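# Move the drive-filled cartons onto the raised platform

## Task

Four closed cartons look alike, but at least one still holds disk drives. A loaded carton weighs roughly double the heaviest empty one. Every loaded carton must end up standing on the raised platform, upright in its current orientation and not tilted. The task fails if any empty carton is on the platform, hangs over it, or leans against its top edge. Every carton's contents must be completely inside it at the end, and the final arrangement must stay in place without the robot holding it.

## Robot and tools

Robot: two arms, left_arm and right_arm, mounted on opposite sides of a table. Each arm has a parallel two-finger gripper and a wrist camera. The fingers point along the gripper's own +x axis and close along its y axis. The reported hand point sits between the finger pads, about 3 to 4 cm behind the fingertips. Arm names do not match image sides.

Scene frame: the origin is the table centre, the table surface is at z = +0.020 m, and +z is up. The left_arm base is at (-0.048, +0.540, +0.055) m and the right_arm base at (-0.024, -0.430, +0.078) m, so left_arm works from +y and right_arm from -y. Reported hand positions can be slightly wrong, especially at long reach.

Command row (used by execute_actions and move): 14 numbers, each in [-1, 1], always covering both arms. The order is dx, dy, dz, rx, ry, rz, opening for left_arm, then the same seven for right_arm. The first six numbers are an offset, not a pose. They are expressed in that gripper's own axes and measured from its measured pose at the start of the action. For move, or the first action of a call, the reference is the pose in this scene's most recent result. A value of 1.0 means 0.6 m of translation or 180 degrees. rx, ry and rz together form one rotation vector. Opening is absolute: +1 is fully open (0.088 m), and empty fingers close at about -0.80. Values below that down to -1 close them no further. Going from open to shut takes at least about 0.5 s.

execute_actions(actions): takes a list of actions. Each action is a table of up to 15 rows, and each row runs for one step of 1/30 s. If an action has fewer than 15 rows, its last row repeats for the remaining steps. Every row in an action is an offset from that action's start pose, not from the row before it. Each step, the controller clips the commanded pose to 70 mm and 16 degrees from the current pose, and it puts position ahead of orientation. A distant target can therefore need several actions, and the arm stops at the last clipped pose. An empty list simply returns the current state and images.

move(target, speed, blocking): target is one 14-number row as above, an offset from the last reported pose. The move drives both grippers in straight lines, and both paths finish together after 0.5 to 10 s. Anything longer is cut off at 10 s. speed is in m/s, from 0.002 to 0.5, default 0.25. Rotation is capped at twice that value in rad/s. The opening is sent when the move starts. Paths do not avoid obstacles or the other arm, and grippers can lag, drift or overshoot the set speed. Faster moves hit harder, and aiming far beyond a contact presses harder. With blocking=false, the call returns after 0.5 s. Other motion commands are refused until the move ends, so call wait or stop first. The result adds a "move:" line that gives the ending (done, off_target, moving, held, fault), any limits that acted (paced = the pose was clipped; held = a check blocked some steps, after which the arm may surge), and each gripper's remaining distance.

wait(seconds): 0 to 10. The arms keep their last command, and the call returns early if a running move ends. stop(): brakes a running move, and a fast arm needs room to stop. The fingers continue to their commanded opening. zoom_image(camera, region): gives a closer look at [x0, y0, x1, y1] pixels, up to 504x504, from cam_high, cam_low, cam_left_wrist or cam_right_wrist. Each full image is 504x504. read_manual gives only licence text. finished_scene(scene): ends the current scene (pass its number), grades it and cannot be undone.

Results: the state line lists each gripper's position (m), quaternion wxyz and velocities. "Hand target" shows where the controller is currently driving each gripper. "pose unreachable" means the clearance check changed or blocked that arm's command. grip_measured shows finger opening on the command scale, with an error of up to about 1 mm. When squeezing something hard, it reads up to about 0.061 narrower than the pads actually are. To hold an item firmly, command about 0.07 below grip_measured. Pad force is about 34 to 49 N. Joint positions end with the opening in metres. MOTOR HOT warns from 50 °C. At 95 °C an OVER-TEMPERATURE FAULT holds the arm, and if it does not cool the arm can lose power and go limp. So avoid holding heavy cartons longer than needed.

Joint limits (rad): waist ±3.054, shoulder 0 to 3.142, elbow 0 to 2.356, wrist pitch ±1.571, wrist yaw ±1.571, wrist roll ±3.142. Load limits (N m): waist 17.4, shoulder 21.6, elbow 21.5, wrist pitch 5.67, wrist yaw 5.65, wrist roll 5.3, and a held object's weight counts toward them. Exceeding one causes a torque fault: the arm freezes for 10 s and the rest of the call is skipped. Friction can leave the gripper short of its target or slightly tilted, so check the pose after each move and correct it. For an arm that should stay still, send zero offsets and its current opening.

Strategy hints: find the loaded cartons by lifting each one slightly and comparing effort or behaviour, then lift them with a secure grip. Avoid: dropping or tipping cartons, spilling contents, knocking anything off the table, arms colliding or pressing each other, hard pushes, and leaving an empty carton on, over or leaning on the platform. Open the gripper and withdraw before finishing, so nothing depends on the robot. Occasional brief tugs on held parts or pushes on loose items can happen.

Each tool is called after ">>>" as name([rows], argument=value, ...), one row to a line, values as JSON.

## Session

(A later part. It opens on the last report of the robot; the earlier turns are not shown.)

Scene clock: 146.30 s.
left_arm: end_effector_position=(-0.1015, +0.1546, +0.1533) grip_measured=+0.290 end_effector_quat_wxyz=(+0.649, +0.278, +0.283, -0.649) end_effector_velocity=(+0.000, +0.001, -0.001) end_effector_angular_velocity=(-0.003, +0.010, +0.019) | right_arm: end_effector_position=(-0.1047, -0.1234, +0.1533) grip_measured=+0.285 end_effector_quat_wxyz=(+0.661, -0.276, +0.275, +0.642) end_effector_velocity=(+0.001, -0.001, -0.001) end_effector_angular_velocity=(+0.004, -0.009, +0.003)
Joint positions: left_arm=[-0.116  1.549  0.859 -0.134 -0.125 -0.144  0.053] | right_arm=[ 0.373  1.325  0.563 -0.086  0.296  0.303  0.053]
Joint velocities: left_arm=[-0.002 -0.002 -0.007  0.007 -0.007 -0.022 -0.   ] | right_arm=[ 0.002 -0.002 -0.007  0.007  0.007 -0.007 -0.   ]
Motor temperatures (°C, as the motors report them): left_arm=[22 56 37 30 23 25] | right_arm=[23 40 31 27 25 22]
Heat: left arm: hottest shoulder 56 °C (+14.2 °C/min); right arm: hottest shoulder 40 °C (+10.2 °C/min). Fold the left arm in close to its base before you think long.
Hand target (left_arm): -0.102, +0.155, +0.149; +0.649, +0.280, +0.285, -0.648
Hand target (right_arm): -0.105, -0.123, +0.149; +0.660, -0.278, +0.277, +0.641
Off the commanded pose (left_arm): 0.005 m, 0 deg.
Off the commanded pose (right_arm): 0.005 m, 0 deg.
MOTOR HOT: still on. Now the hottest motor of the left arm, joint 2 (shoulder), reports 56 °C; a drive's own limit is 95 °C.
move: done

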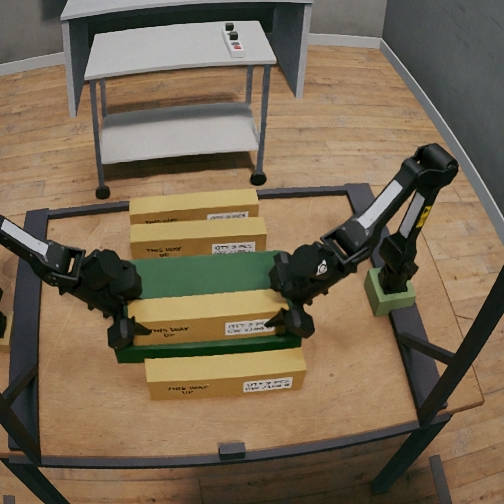

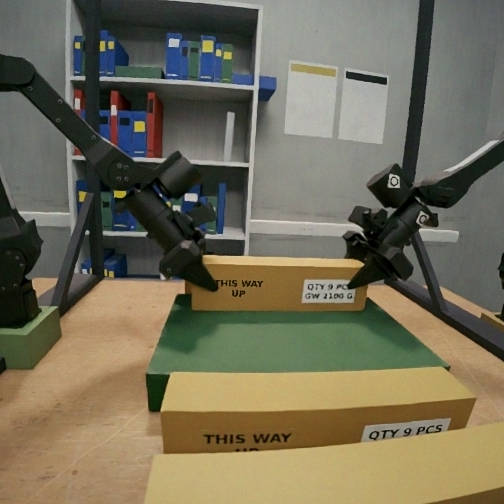

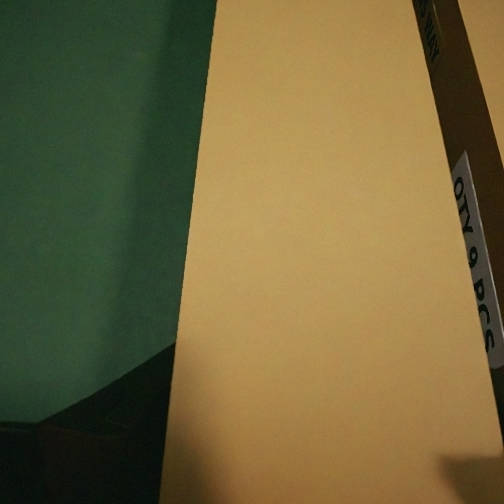

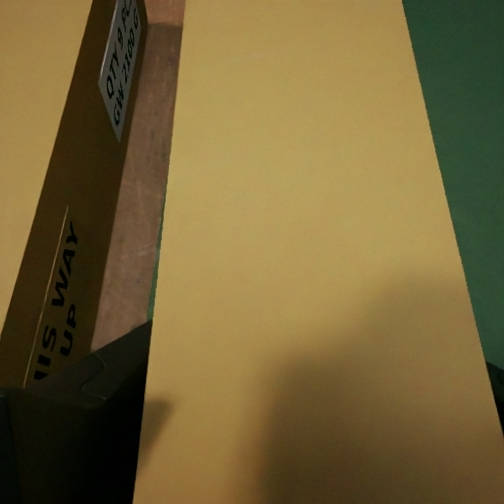

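>>> execute_actions([
  [[0,0,0,0,0,0,0.24,0,0,0,0,0,0,0.24],[0,0,0,0,0,0,0.28,0,0,0,0,0,0,0.28],[0,0,0,0,0,0,0.32,0,0,0,0,0,0,0.32],[0,0,0,0,0,0,0.36,0,0,0,0,0,0,0.36],[0,0,0,0,0,0,0.42,0,0,0,0,0,0,0.42],[0,0,0,0,0,0,0.48,0,0,0,0,0,0,0.48],[0,0,0,0,0,0,0.54,0,0,0,0,0,0,0.54],[0,0,0,0,0,0,0.6,0,0,0,0,0,0,0.6],[0,0,0,0,0,0,0.66,0,0,0,0,0,0,0.66]],
])

>>> move(target=[-0.12,0,0,0,0,0,0.7,-0.12,0,0,0,0,0,0.7], speed=0.12)

>>> move(target=[0.066,0.45,-0.066,0,-0.008,0,0.7,0.066,-0.455,-0.066,0,-0.004,0.005,0.7], speed=0.2)

Scene clock: 154.53 s.
left_arm: end_effector_position=(-0.1015, +0.1548, +0.1531) grip_measured=+0.629 end_effector_quat_wxyz=(+0.649, +0.278, +0.284, -0.649) end_effector_velocity=(+0.001, +0.002, +0.001) end_effector_angular_velocity=(-0.001, -0.001, +0.024) | right_arm: end_effector_position=(-0.1048, -0.1234, +0.1535) grip_measured=+0.628 end_effector_quat_wxyz=(+0.661, -0.275, +0.274, +0.642) end_effector_velocity=(+0.000, -0.002, -0.001) end_effector_angular_velocity=(-0.009, -0.003, +0.008)
Joint positions: left_arm=[-0.116  1.549  0.859 -0.135 -0.125 -0.144  0.07 ] | right_arm=[ 0.373  1.324  0.563 -0.085  0.296  0.302  0.07 ]
Joint velocities: left_arm=[-0.007 -0.007 -0.002 -0.007 -0.022 -0.022  0.013] | right_arm=[-0.002 -0.002 -0.002 -0.007 -0.007 -0.007  0.013]
Motor temperatures (°C, as the motors report them): left_arm=[22 52 36 32 23 25] | right_arm=[23 37 30 28 25 22]
Heat: left arm: hottest shoulder 52 °C (+10.2 °C/min); right arm: hottest shoulder 37 °C (+6.1 °C/min). Fold the left arm in close to its base before you think long.
Hand target (left_arm): -0.102, +0.155, +0.153; +0.649, +0.278, +0.283, -0.649
Hand target (right_arm): -0.105, -0.123, +0.153; +0.661, -0.276, +0.275, +0.642
Off the commanded pose (left_arm): 0.000 m, 0 deg.
Off the commanded pose (right_arm): 0.000 m, 0 deg.
MOTOR HOT: still on. Now the hottest motor of the left arm, joint 2 (shoulder), reports 52 °C; a drive's own limit is 95 °C.

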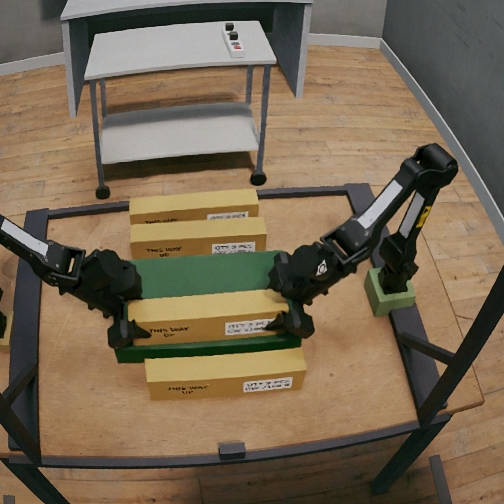

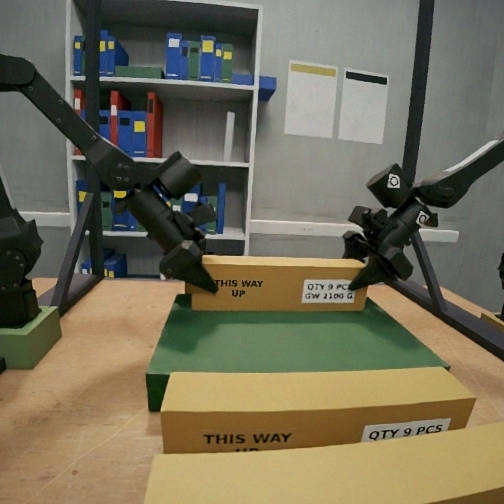

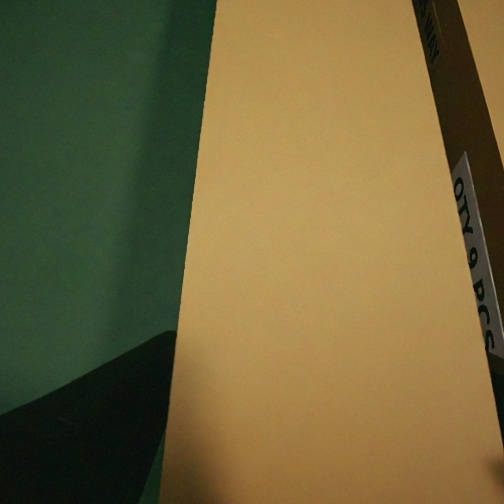

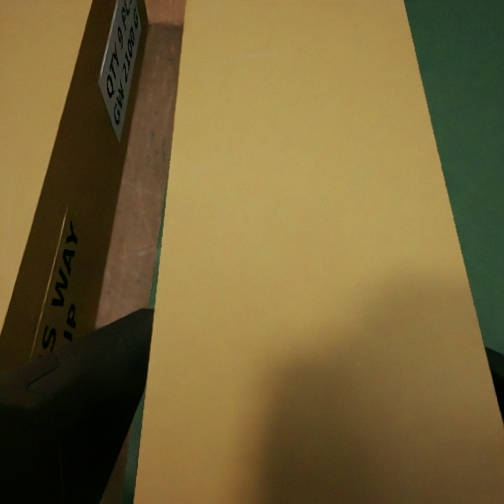

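Scene clock: 155.63 s.
left_arm: end_effector_position=(-0.1015, +0.2025, +0.2041) grip_measured=+0.698 end_effector_quat_wxyz=(+0.649, +0.279, +0.283, -0.649) end_effector_velocity=(-0.001, +0.002, +0.002) end_effector_angular_velocity=(-0.004, +0.010, +0.014) | right_arm: end_effector_position=(-0.1056, -0.1749, +0.1991) grip_measured=+0.696 end_effector_quat_wxyz=(+0.659, -0.284, +0.277, +0.640) end_effector_velocity=(+0.001, -0.002, +0.003) end_effector_angular_velocity=(+0.000, -0.011, +0.003)
Joint positions: left_arm=[-0.153  1.292  0.859 -0.396 -0.15  -0.169  0.073] | right_arm=[ 0.491  1.033  0.606 -0.468  0.37   0.396  0.073]
Joint velocities: left_arm=[-0.007 -0.012 -0.002 -0.007 -0.007 -0.022 -0.   ] | right_arm=[ 0.002 -0.012  0.007 -0.022  0.007 -0.007 -0.   ]
Motor temperatures (°C, as the motors report them): left_arm=[22 52 36 32 23 25] | right_arm=[23 37 31 28 25 22]
Heat: left arm: hottest shoulder 52 °C (+10.1 °C/min); right arm: hottest shoulder 37 °C (+6.1 °C/min). Fold the left arm in close to its base before you think long.
Hand target (left_arm): -0.102, +0.204, +0.205; +0.649, +0.278, +0.283, -0.649
Hand target (right_arm): -0.107, -0.174, +0.205; +0.660, -0.275, +0.275, +0.642
Off the commanded pose (left_arm): 0.002 m, 0 deg.
Off the commanded pose (right_arm): 0.006 m, 1 deg.
MOTOR HOT: still on. Now the hottest motor of the left arm, joint 2 (shoulder), reports 52 °C; a drive's own limit is 95 °C.
move: done

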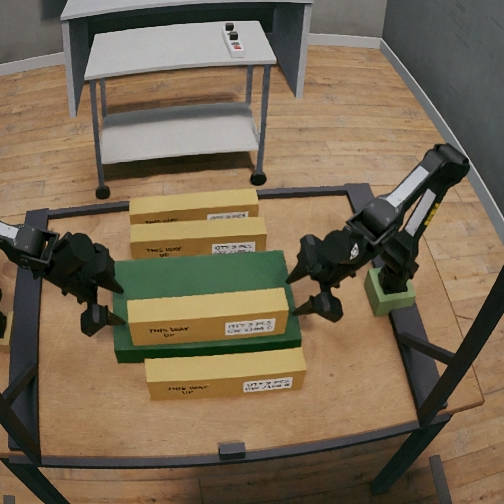

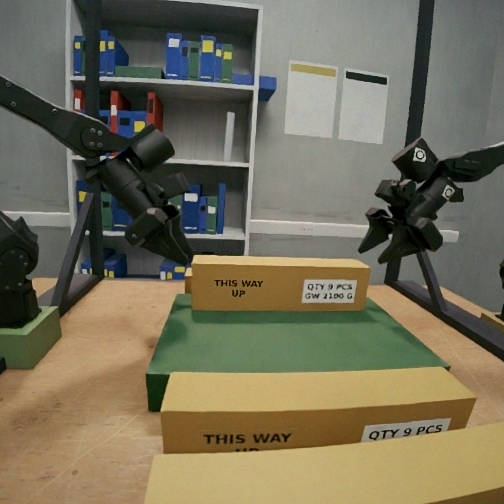

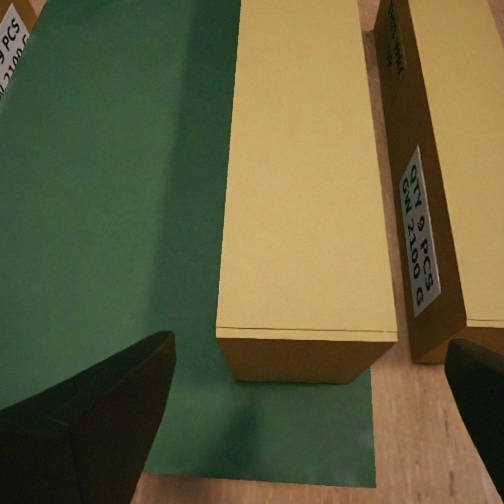

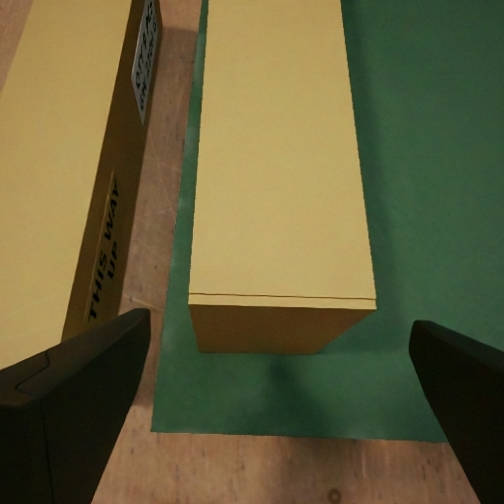

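Scene clock: 157.57 s.
left_arm: end_effector_position=(+0.1639, +0.2049, +0.1502) grip_measured=+0.698 end_effector_quat_wxyz=(+0.653, +0.261, +0.275, -0.656) end_effector_velocity=(-0.001, +0.001, -0.002) end_effector_angular_velocity=(+0.012, +0.025, +0.003) | right_arm: end_effector_position=(+0.1682, -0.1823, +0.1517) grip_measured=+0.697 end_effector_quat_wxyz=(+0.658, -0.281, +0.271, +0.644) end_effector_velocity=(+0.000, -0.001, -0.000) end_effector_angular_velocity=(+0.001, +0.024, +0.005)
Joint positions: left_arm=[ 0.822  1.668  0.974 -0.247  0.517  0.568  0.073] | right_arm=[-0.942  1.429  0.669 -0.262 -0.567 -0.751  0.073]
Joint velocities: left_arm=[ 0.002  0.007  0.007 -0.022  0.007 -0.007  0.   ] | right_arm=[-0.012  0.012  0.012 -0.022 -0.022 -0.007 -0.   ]
Motor temperatures (°C, as the motors report them): left_arm=[22 51 36 32 23 25] | right_arm=[23 36 31 28 25 22]
Heat: left arm: hottest shoulder 51 °C (+9.1 °C/min); right arm: hottest shoulder 36 °C (+5.1 °C/min). Fold the left arm in close to its base before you think long.
Hand target (left_arm): +0.166, +0.204, +0.148; +0.651, +0.262, +0.278, -0.656
Hand target (right_arm): +0.171, -0.181, +0.152; +0.657, -0.281, +0.271, +0.645
Off the commanded pose (left_arm): 0.006 m, 1 deg.
Off the commanded pose (right_arm): 0.003 m, 1 deg.
MOTOR HOT: still on. Now the hottest motor of the left arm, joint 2 (shoulder), reports 51 °C; a drive's own limit is 95 °C.
move: done

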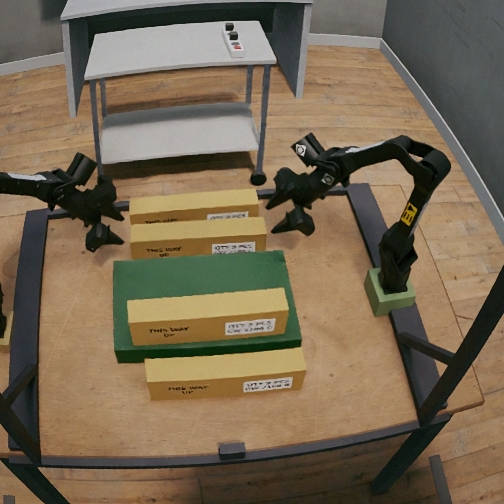

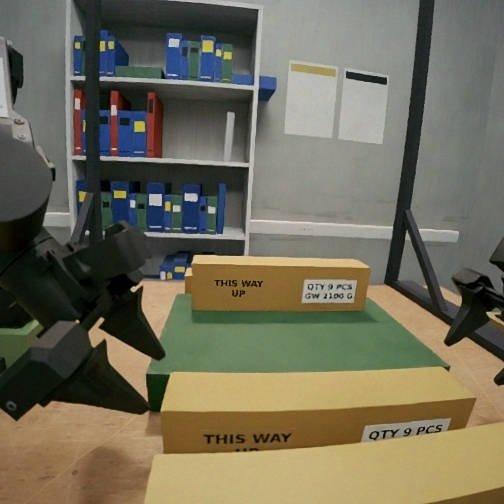

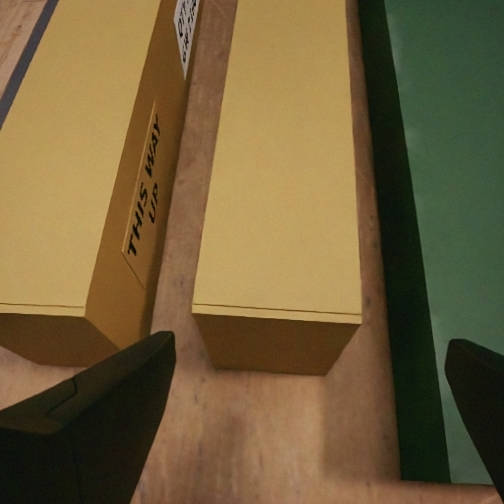

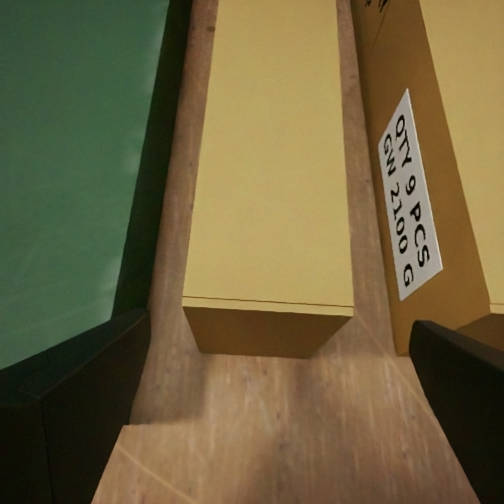

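>>> move(target=[0.138,0.014,0.001,0.012,0,-0.004,0.72,0.13,0.01,-0.01,0.012,0,-0.004,0.7], speed=0.08)

Scene clock: 169.50 s.
left_arm: end_effector_position=(+0.1719, +0.1477, +0.0966) grip_measured=+0.718 end_effector_quat_wxyz=(+0.644, +0.272, +0.262, -0.665) end_effector_velocity=(-0.001, -0.002, +0.000) end_effector_angular_velocity=(+0.006, +0.002, +0.002) | right_arm: end_effector_position=(+0.1663, -0.1312, +0.0964) grip_measured=+0.697 end_effector_quat_wxyz=(+0.670, -0.270, +0.274, +0.635) end_effector_velocity=(-0.002, +0.001, +0.001) end_effector_angular_velocity=(+0.014, +0.016, +0.006)
Joint positions: left_arm=[ 0.734  1.945  1.072 -0.033  0.474  0.531  0.074] | right_arm=[-0.783  1.706  0.636  0.149 -0.47  -0.557  0.073]
Joint velocities: left_arm=[-0.007  0.002  0.007 -0.007 -0.007 -0.007 -0.   ] | right_arm=[-0.002  0.002 -0.002  0.007 -0.022  0.007 -0.   ]
Motor temperatures (°C, as the motors report them): left_arm=[22 48 36 31 23 25] | right_arm=[23 34 31 27 25 22]
Heat: left arm: hottest shoulder 48 °C (+2.0 °C/min); right arm: hottest shoulder 34 °C (+0.0 °C/min). Fold the left arm in close to its base before you think long.
Hand target (left_arm): +0.172, +0.146, +0.093; +0.643, +0.273, +0.265, -0.664
Hand target (right_arm): +0.164, -0.133, +0.091; +0.667, -0.270, +0.282, +0.634
Off the commanded pose (left_arm): 0.005 m, 0 deg.
Off the commanded pose (right_arm): 0.006 m, 1 deg.
MOTOR HOT: still on. Now the hottest motor of the left arm, joint 2 (shoulder), reports 48 °C; a drive's own limit is 95 °C.
move: done

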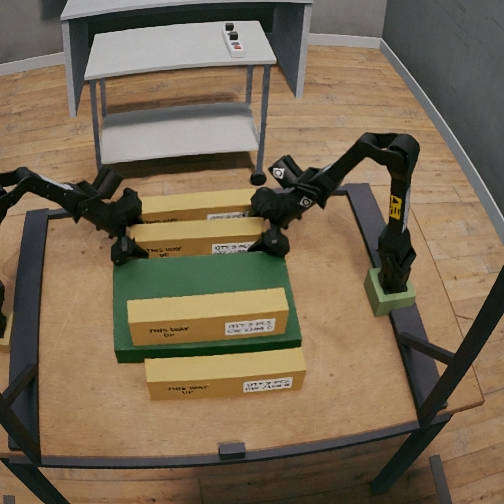

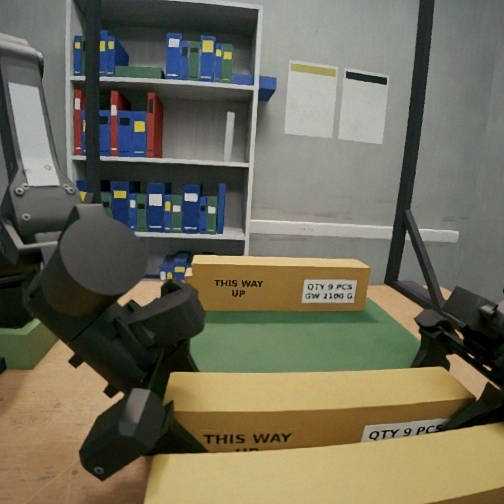

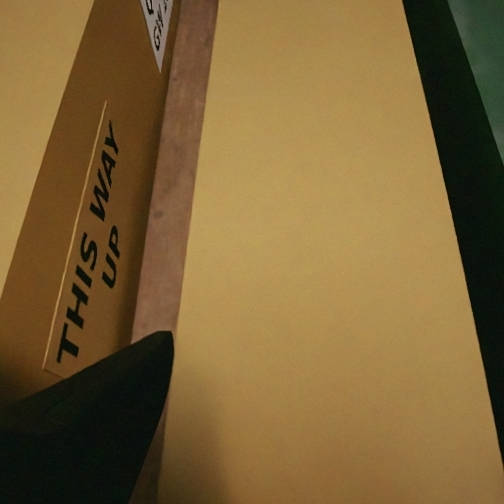

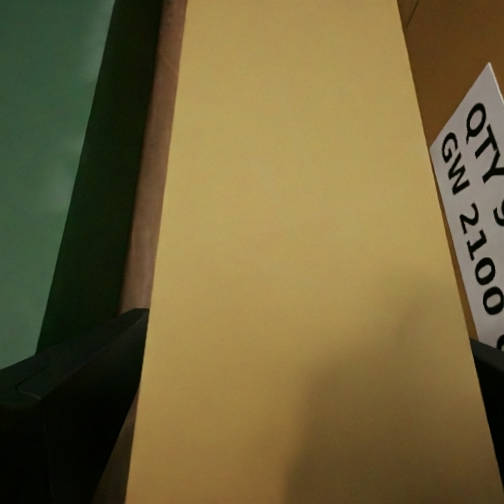

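Well aligned. Close and test.

>>> execute_actions([
  [[0,0,0,0,0,0,0.65,0,0,0,0,0,0,0.65],[0,0,0,0,0,0,0.6,0,0,0,0,0,0,0.6],[0,0,0,0,0,0,0.55,0,0,0,0,0,0,0.55],[0,0,0,0,0,0,0.5,0,0,0,0,0,0,0.5],[0,0,0,0,0,0,0.46,0,0,0,0,0,0,0.46],[0,0,0,0,0,0,0.42,0,0,0,0,0,0,0.42],[0,0,0,0,0,0,0.38,0,0,0,0,0,0,0.38],[0,0,0,0,0,0,0.35,0,0,0,0,0,0,0.35],[0,0,0,0,0,0,0.32,0,0,0,0,0,0,0.32],[0,0,0,0,0,0,0.29,0,0,0,0,0,0,0.29],[0,0,0,0,0,0,0.26,0,0,0,0,0,0,0.26],[0,0,0,0,0,0,0.23,0,0,0,0,0,0,0.23],[0,0,0,0,0,0,0.2,0,0,0,0,0,0,0.2],[0,0,0,0,0,0,0.17,0,0,0,0,0,0,0.17]],
  [[0,0,0,0,0,0,0.17,0,0,0,0,0,0,0.17]],
])

>>> move(target=[-0.059,0,0.059,0,0,0,0.17,-0.059,0,0.059,0,0,0,0.17], speed=0.04)

Scene clock: 175.73 s.
left_arm: end_effector_position=(+0.1722, +0.1480, +0.0962) grip_measured=+0.290 end_effector_quat_wxyz=(+0.645, +0.273, +0.262, -0.664) end_effector_velocity=(+0.003, +0.003, -0.002) end_effector_angular_velocity=(+0.017, -0.004, +0.021) | right_arm: end_effector_position=(+0.1662, -0.1313, +0.0961) grip_measured=+0.282 end_effector_quat_wxyz=(+0.670, -0.270, +0.275, +0.635) end_effector_velocity=(-0.005, -0.002, -0.001) end_effector_angular_velocity=(-0.004, +0.023, +0.016)
Joint positions: left_arm=[ 0.735  1.945  1.072 -0.033  0.474  0.531  0.053] | right_arm=[-0.783  1.707  0.636  0.148 -0.471 -0.557  0.053]
Joint velocities: left_arm=[ 0.002 -0.002 -0.002 -0.007 -0.022 -0.007 -0.   ] | right_arm=[-0.002 -0.002 -0.002 -0.022 -0.022 -0.007  0.   ]
Motor temperatures (°C, as the motors report them): left_arm=[22 47 36 31 23 25] | right_arm=[23 33 30 27 25 22]
Heat: left arm: hottest shoulder 47 °C (-4.0 °C/min); right arm: hottest shoulder 33 °C (-4.0 °C/min).
Hand target (left_arm): +0.172, +0.148, +0.096; +0.645, +0.273, +0.262, -0.664
Hand target (right_arm): +0.166, -0.131, +0.096; +0.670, -0.270, +0.275, +0.635
Off the commanded pose (left_arm): 0.000 m, 0 deg.
Off the commanded pose (right_arm): 0.000 m, 0 deg.
MOTOR HOT: cleared. Now the hottest motor of the left arm, joint 2 (shoulder), reports 47 °C.

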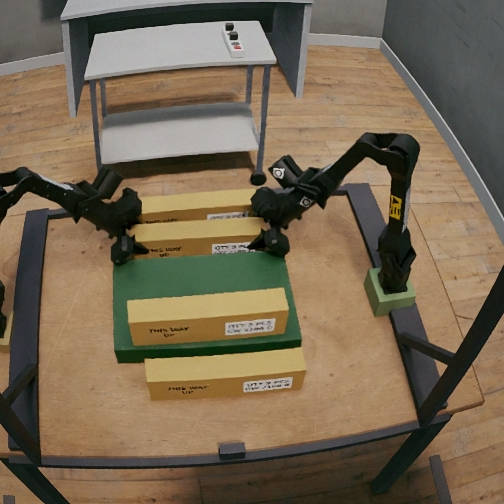

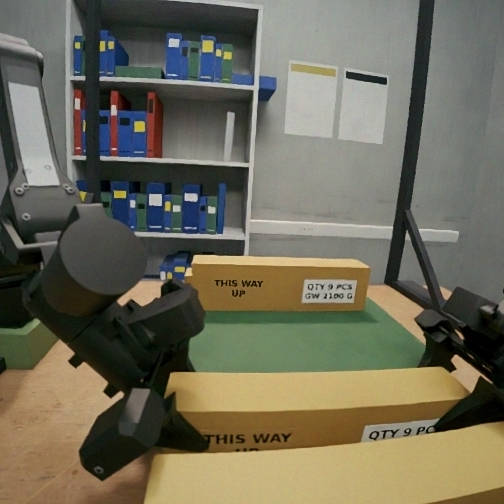

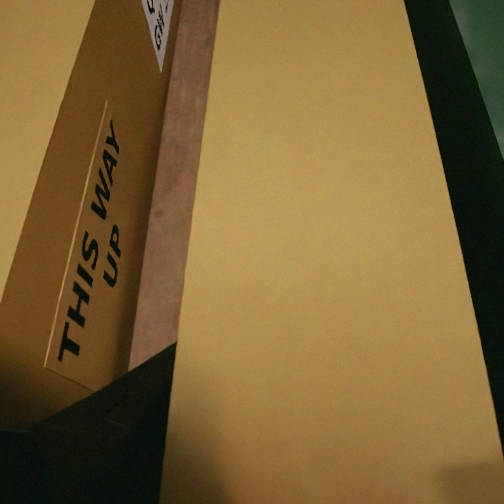

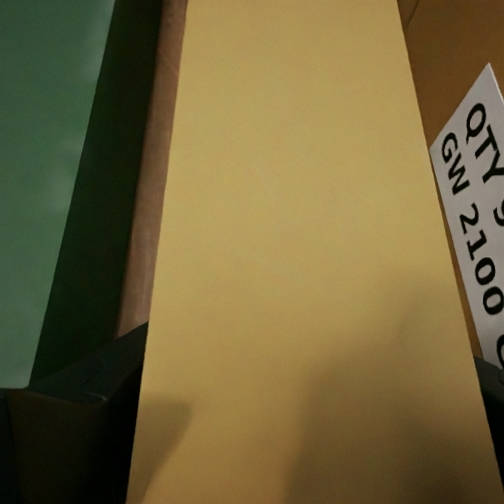

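Scene clock: 177.33 s.
left_arm: end_effector_position=(+0.1640, +0.1467, +0.1252) grip_measured=+0.290 end_effector_quat_wxyz=(+0.633, +0.275, +0.282, -0.666) end_effector_velocity=(-0.003, +0.000, +0.001) end_effector_angular_velocity=(+0.007, +0.027, +0.009) | right_arm: end_effector_position=(+0.1581, -0.1315, +0.1295) grip_measured=+0.282 end_effector_quat_wxyz=(+0.657, -0.272, +0.294, +0.638) end_effector_velocity=(-0.000, -0.003, -0.003) end_effector_angular_velocity=(-0.020, +0.015, -0.012)
Joint positions: left_arm=[ 0.718  1.886  1.148 -0.208  0.47   0.52   0.053] | right_arm=[-0.764  1.591  0.715 -0.088 -0.467 -0.548  0.053]
Joint velocities: left_arm=[-0.002 -0.002  0.007 -0.022  0.007 -0.022 -0.   ] | right_arm=[-0.002  0.002  0.002 -0.022  0.007  0.007  0.   ]
Motor temperatures (°C, as the motors report them): left_arm=[22 48 36 30 23 25] | right_arm=[23 34 30 27 25 22]
Heat: left arm: hottest shoulder 48 °C (-4.0 °C/min); right arm: hottest shoulder 34 °C (-4.0 °C/min).
Hand target (left_arm): +0.171, +0.148, +0.146; +0.645, +0.273, +0.262, -0.664
Hand target (right_arm): +0.165, -0.131, +0.146; +0.670, -0.270, +0.274, +0.635
Off the commanded pose (left_arm): 0.023 m, 3 deg.
Off the commanded pose (right_arm): 0.018 m, 3 deg.
move: off_target (left_arm, right_arm)

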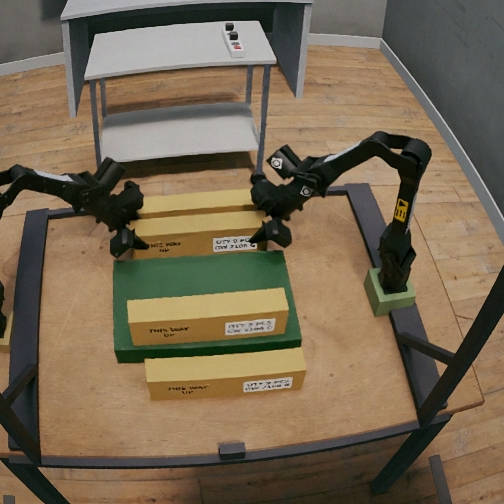

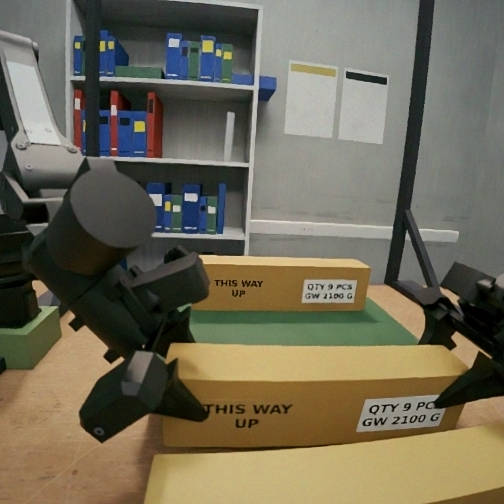

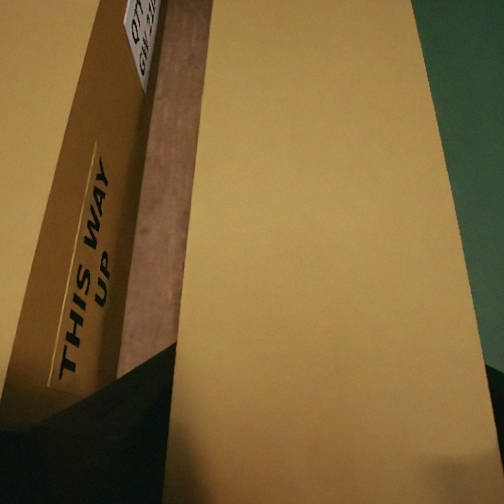

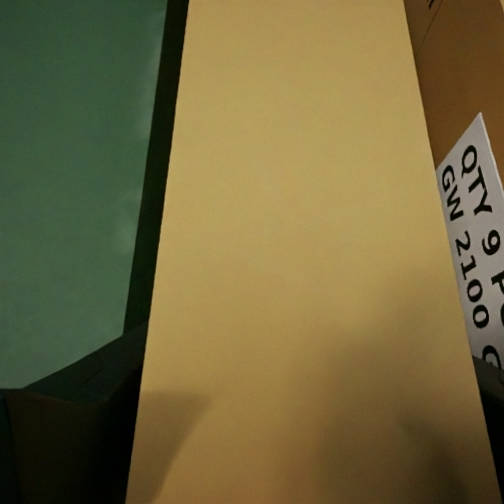

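>>> execute_actions([
  [[-0.028,0.013,0.027,0.006,-0.011,0.008,0.17,-0.024,-0.013,0.022,-0.006,-0.011,-0.008,0.17],[-0.033,0.013,0.031,0.006,-0.011,0.008,0.17,-0.029,-0.013,0.027,-0.006,-0.011,-0.008,0.17],[-0.038,0.013,0.036,0.006,-0.011,0.008,0.17,-0.034,-0.013,0.031,-0.006,-0.011,-0.008,0.17],[-0.043,0.013,0.041,0.006,-0.011,0.008,0.17,-0.039,-0.013,0.036,-0.006,-0.011,-0.008,0.17],[-0.048,0.013,0.046,0.006,-0.011,0.008,0.17,-0.044,-0.013,0.041,-0.006,-0.011,-0.008,0.17],[-0.053,0.013,0.05,0.006,-0.011,0.008,0.17,-0.049,-0.013,0.045,-0.006,-0.011,-0.008,0.17],[-0.058,0.013,0.055,0.006,-0.011,0.008,0.17,-0.054,-0.013,0.05,-0.006,-0.011,-0.008,0.17],[-0.063,0.013,0.06,0.006,-0.011,0.008,0.17,-0.059,-0.013,0.055,-0.006,-0.011,-0.008,0.17],[-0.068,0.013,0.065,0.006,-0.011,0.008,0.17,-0.064,-0.013,0.059,-0.006,-0.011,-0.008,0.17],[-0.073,0.013,0.07,0.006,-0.011,0.008,0.17,-0.069,-0.013,0.064,-0.006,-0.011,-0.008,0.17],[-0.078,0.013,0.074,0.006,-0.011,0.008,0.17,-0.074,-0.013,0.068,-0.006,-0.011,-0.008,0.17]],
  [[-0.045,0.01,0.043,0.006,-0.013,0.008,0.17,-0.04,-0.01,0.037,-0.006,-0.012,-0.008,0.17],[-0.05,0.01,0.047,0.006,-0.013,0.008,0.17,-0.045,-0.01,0.042,-0.006,-0.012,-0.008,0.17],[-0.055,0.01,0.052,0.006,-0.013,0.008,0.17,-0.05,-0.01,0.046,-0.006,-0.012,-0.008,0.17],[-0.06,0.01,0.057,0.006,-0.013,0.008,0.17,-0.055,-0.01,0.051,-0.006,-0.012,-0.008,0.17],[-0.065,0.01,0.062,0.006,-0.013,0.008,0.17,-0.06,-0.01,0.055,-0.006,-0.012,-0.008,0.17],[-0.07,0.01,0.066,0.006,-0.013,0.008,0.17,-0.065,-0.01,0.06,-0.006,-0.012,-0.008,0.17],[-0.075,0.01,0.071,0.006,-0.013,0.008,0.17,-0.07,-0.01,0.065,-0.006,-0.012,-0.008,0.17],[-0.08,0.01,0.076,0.006,-0.013,0.008,0.17,-0.075,-0.01,0.069,-0.006,-0.012,-0.008,0.17]],
])

>>> wait(seconds=0.3)

Scene clock: 189.97 s.
left_arm: end_effector_position=(+0.1665, +0.1453, +0.1970) grip_measured=+0.290 end_effector_quat_wxyz=(+0.629, +0.276, +0.294, -0.665) end_effector_velocity=(+0.001, +0.001, +0.007) end_effector_angular_velocity=(+0.029, +0.004, +0.015) | right_arm: end_effector_position=(+0.1599, -0.1338, +0.2040) grip_measured=+0.282 end_effector_quat_wxyz=(+0.653, -0.273, +0.305, +0.637) end_effector_velocity=(-0.003, +0.000, +0.010) end_effector_angular_velocity=(-0.011, +0.020, +0.026)
Joint positions: left_arm=[ 0.72   1.813  1.369 -0.529  0.471  0.522  0.053] | right_arm=[-0.774  1.456  0.93  -0.465 -0.47  -0.557  0.053]
Joint velocities: left_arm=[-0.002  0.002  0.046 -0.066 -0.022 -0.007  0.   ] | right_arm=[-0.002  0.002  0.051 -0.081 -0.022 -0.022 -0.   ]
Motor temperatures (°C, as the motors report them): left_arm=[22 54 36 29 23 25] | right_arm=[23 36 30 27 25 22]
Heat: left arm: hottest shoulder 54 °C (-5.0 °C/min); right arm: hottest shoulder 36 °C (-7.0 °C/min). Fold the left arm in close to its base before you think long.
Hand target (left_arm): +0.172, +0.146, +0.226; +0.643, +0.271, +0.264, -0.666
Hand target (right_arm): +0.166, -0.133, +0.227; +0.667, -0.270, +0.276, +0.637
Off the commanded pose (left_arm): 0.031 m, 4 deg.
Off the commanded pose (right_arm): 0.025 m, 4 deg.
MOTOR HOT: a motor of the left arm reached 50 °C. Now the hottest motor of the left arm, joint 2 (shoulder), reports 54 °C. The temperature limit of the motors' drives, at which the controller stops that arm, is 95 °C. To cool a motor, set the load down, stop pushing, or move to a pose that needs little force.

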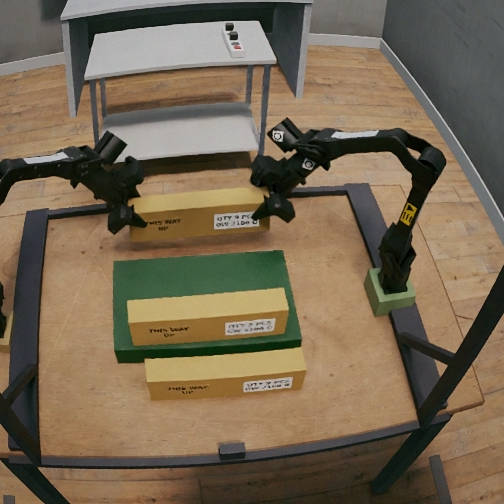

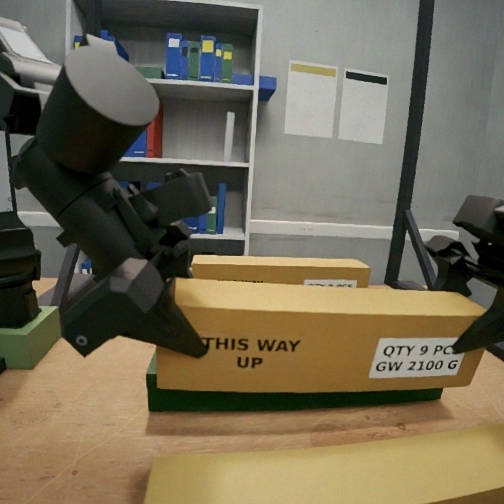

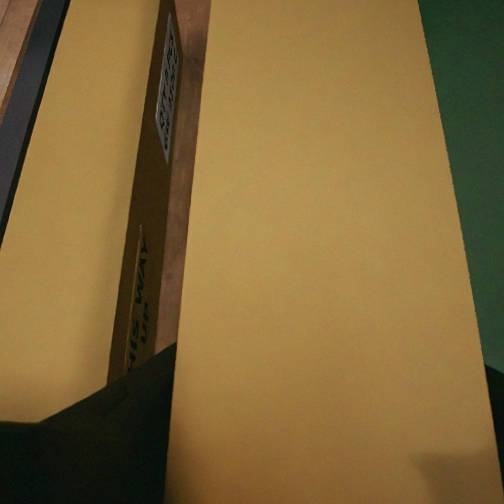

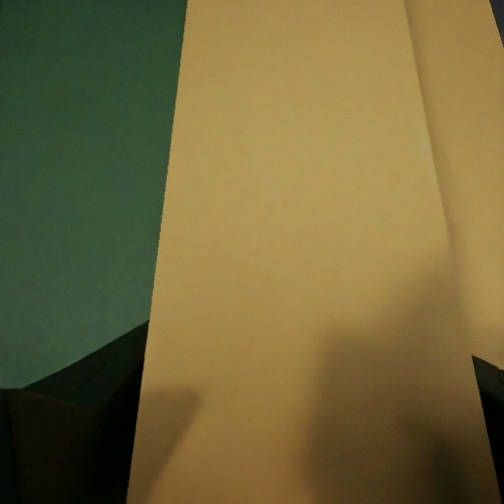

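Scene clock: 190.27 s.
left_arm: end_effector_position=(+0.1663, +0.1453, +0.1980) grip_measured=+0.290 end_effector_quat_wxyz=(+0.628, +0.276, +0.295, -0.665) end_effector_velocity=(-0.005, +0.003, +0.000) end_effector_angular_velocity=(+0.011, +0.030, +0.010) | right_arm: end_effector_position=(+0.1597, -0.1338, +0.2049) grip_measured=+0.282 end_effector_quat_wxyz=(+0.653, -0.272, +0.306, +0.638) end_effector_velocity=(-0.000, -0.002, -0.000) end_effector_angular_velocity=(-0.001, +0.005, +0.002)
Joint positions: left_arm=[ 0.72   1.813  1.375 -0.536  0.471  0.522  0.053] | right_arm=[-0.774  1.456  0.935 -0.473 -0.472 -0.557  0.053]
Joint velocities: left_arm=[-0.002 -0.007 -0.002 -0.022  0.007 -0.022 -0.   ] | right_arm=[-0.007 -0.002 -0.002 -0.007 -0.007 -0.007  0.   ]
Motor temperatures (°C, as the motors report them): left_arm=[22 54 36 29 23 25] | right_arm=[23 36 31 27 25 22]
Heat: left arm: hottest shoulder 54 °C (-6.1 °C/min); right arm: hottest shoulder 36 °C (-8.1 °C/min). Fold the left arm in close to its base before you think long.
Hand target (left_arm): +0.172, +0.146, +0.226; +0.643, +0.271, +0.264, -0.666
Hand target (right_arm): +0.166, -0.133, +0.227; +0.667, -0.270, +0.276, +0.637
Off the commanded pose (left_arm): 0.030 m, 4 deg.
Off the commanded pose (right_arm): 0.024 m, 4 deg.
MOTOR HOT: still on. Now the hottest motor of the left arm, joint 2 (shoulder), reports 54 °C; a drive's own limit is 95 °C.
wait: 0.30 s; at rest by 0.17 s

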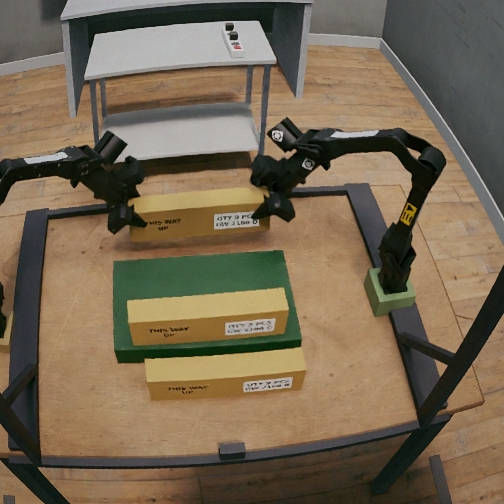

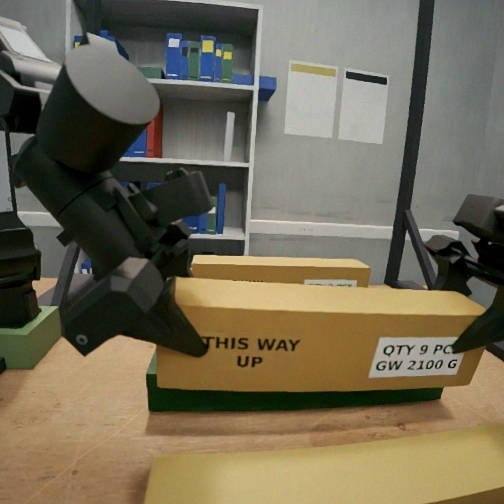

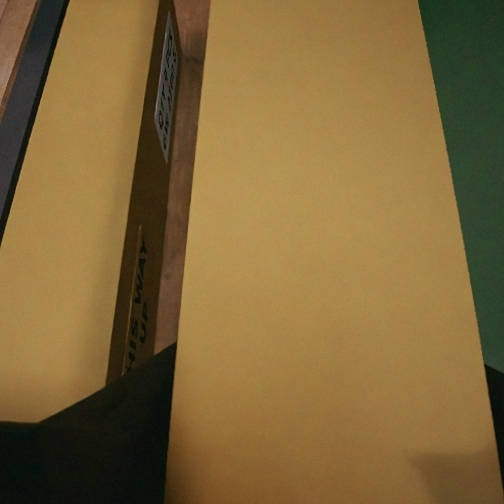

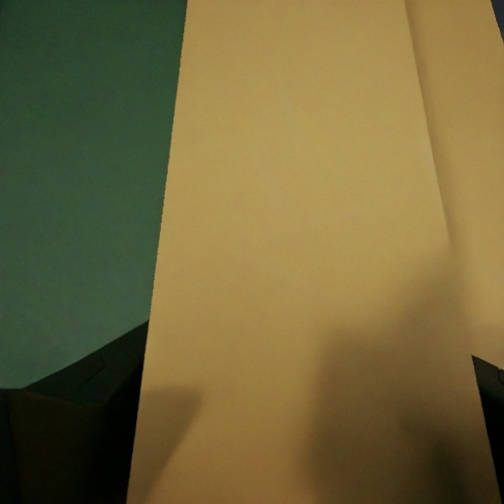

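>>> move(target=[-0.008,-0.307,0.004,0.006,-0.016,0.014,0.17,0.012,0.302,-0.008,-0.011,-0.015,-0.007,0.17], speed=0.1)

Scene clock: 197.10 s.
left_arm: end_effector_position=(-0.0157, +0.1532, +0.1862) grip_measured=+0.290 end_effector_quat_wxyz=(+0.638, +0.295, +0.286, -0.652) end_effector_velocity=(-0.004, +0.002, -0.001) end_effector_angular_velocity=(+0.008, +0.020, +0.020) | right_arm: end_effector_position=(-0.0216, -0.1253, +0.1928) grip_measured=+0.282 end_effector_quat_wxyz=(+0.655, -0.280, +0.290, +0.639) end_effector_velocity=(-0.007, -0.002, -0.003) end_effector_angular_velocity=(-0.012, -0.000, +0.017)
Joint positions: left_arm=[ 0.188  1.506  0.976 -0.321  0.091  0.107  0.053] | right_arm=[-0.023  1.164  0.641 -0.305  0.014  0.021  0.053]
Joint velocities: left_arm=[-0.012 -0.002 -0.002 -0.007 -0.007 -0.037 -0.   ] | right_arm=[ 0.027  0.002 -0.002 -0.007  0.007  0.007 -0.   ]
Motor temperatures (°C, as the motors report them): left_arm=[22 57 37 29 23 25] | right_arm=[23 37 31 27 25 22]
Heat: left arm: hottest shoulder 57 °C (-3.0 °C/min); right arm: hottest shoulder 37 °C (-6.0 °C/min). Fold the left arm in close to its base before you think long.
Hand target (left_arm): -0.017, +0.154, +0.207; +0.647, +0.277, +0.266, -0.659
Hand target (right_arm): -0.022, -0.126, +0.202; +0.661, -0.269, +0.278, +0.643
Off the commanded pose (left_arm): 0.025 m, 4 deg.
Off the commanded pose (right_arm): 0.010 m, 2 deg.
MOTOR HOT: still on. Now the hottest motor of the left arm, joint 2 (shoulder), reports 57 °C; a drive's own limit is 95 °C.
move: off_target (left_arm, right_arm)

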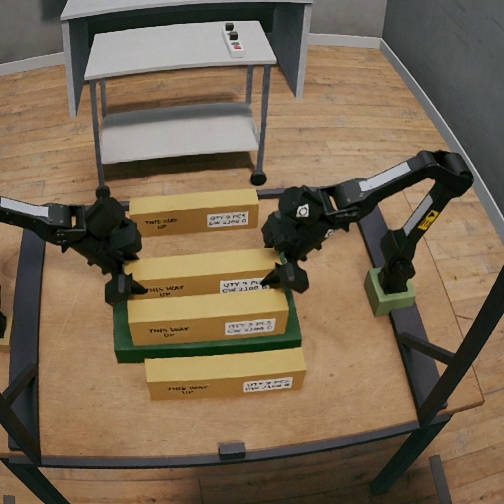

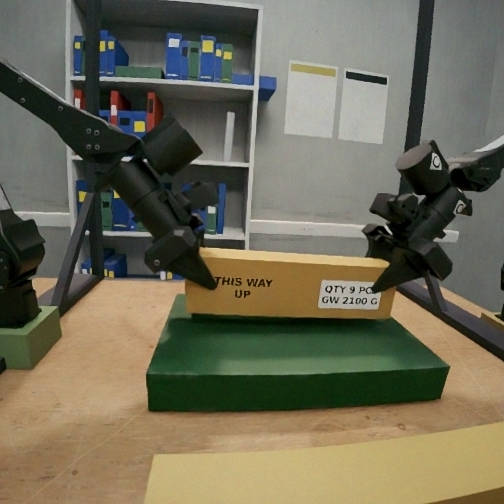

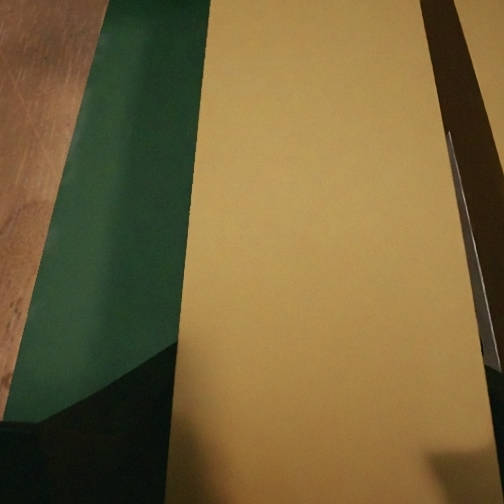

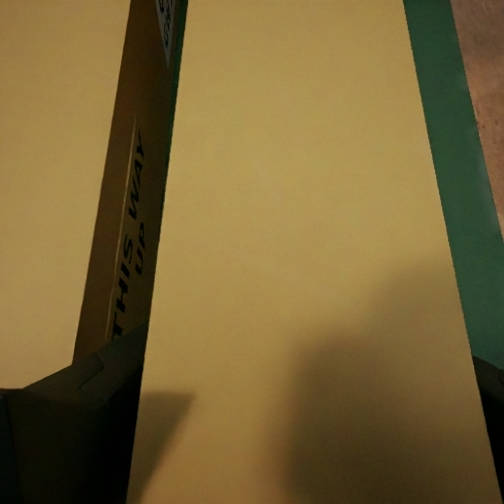

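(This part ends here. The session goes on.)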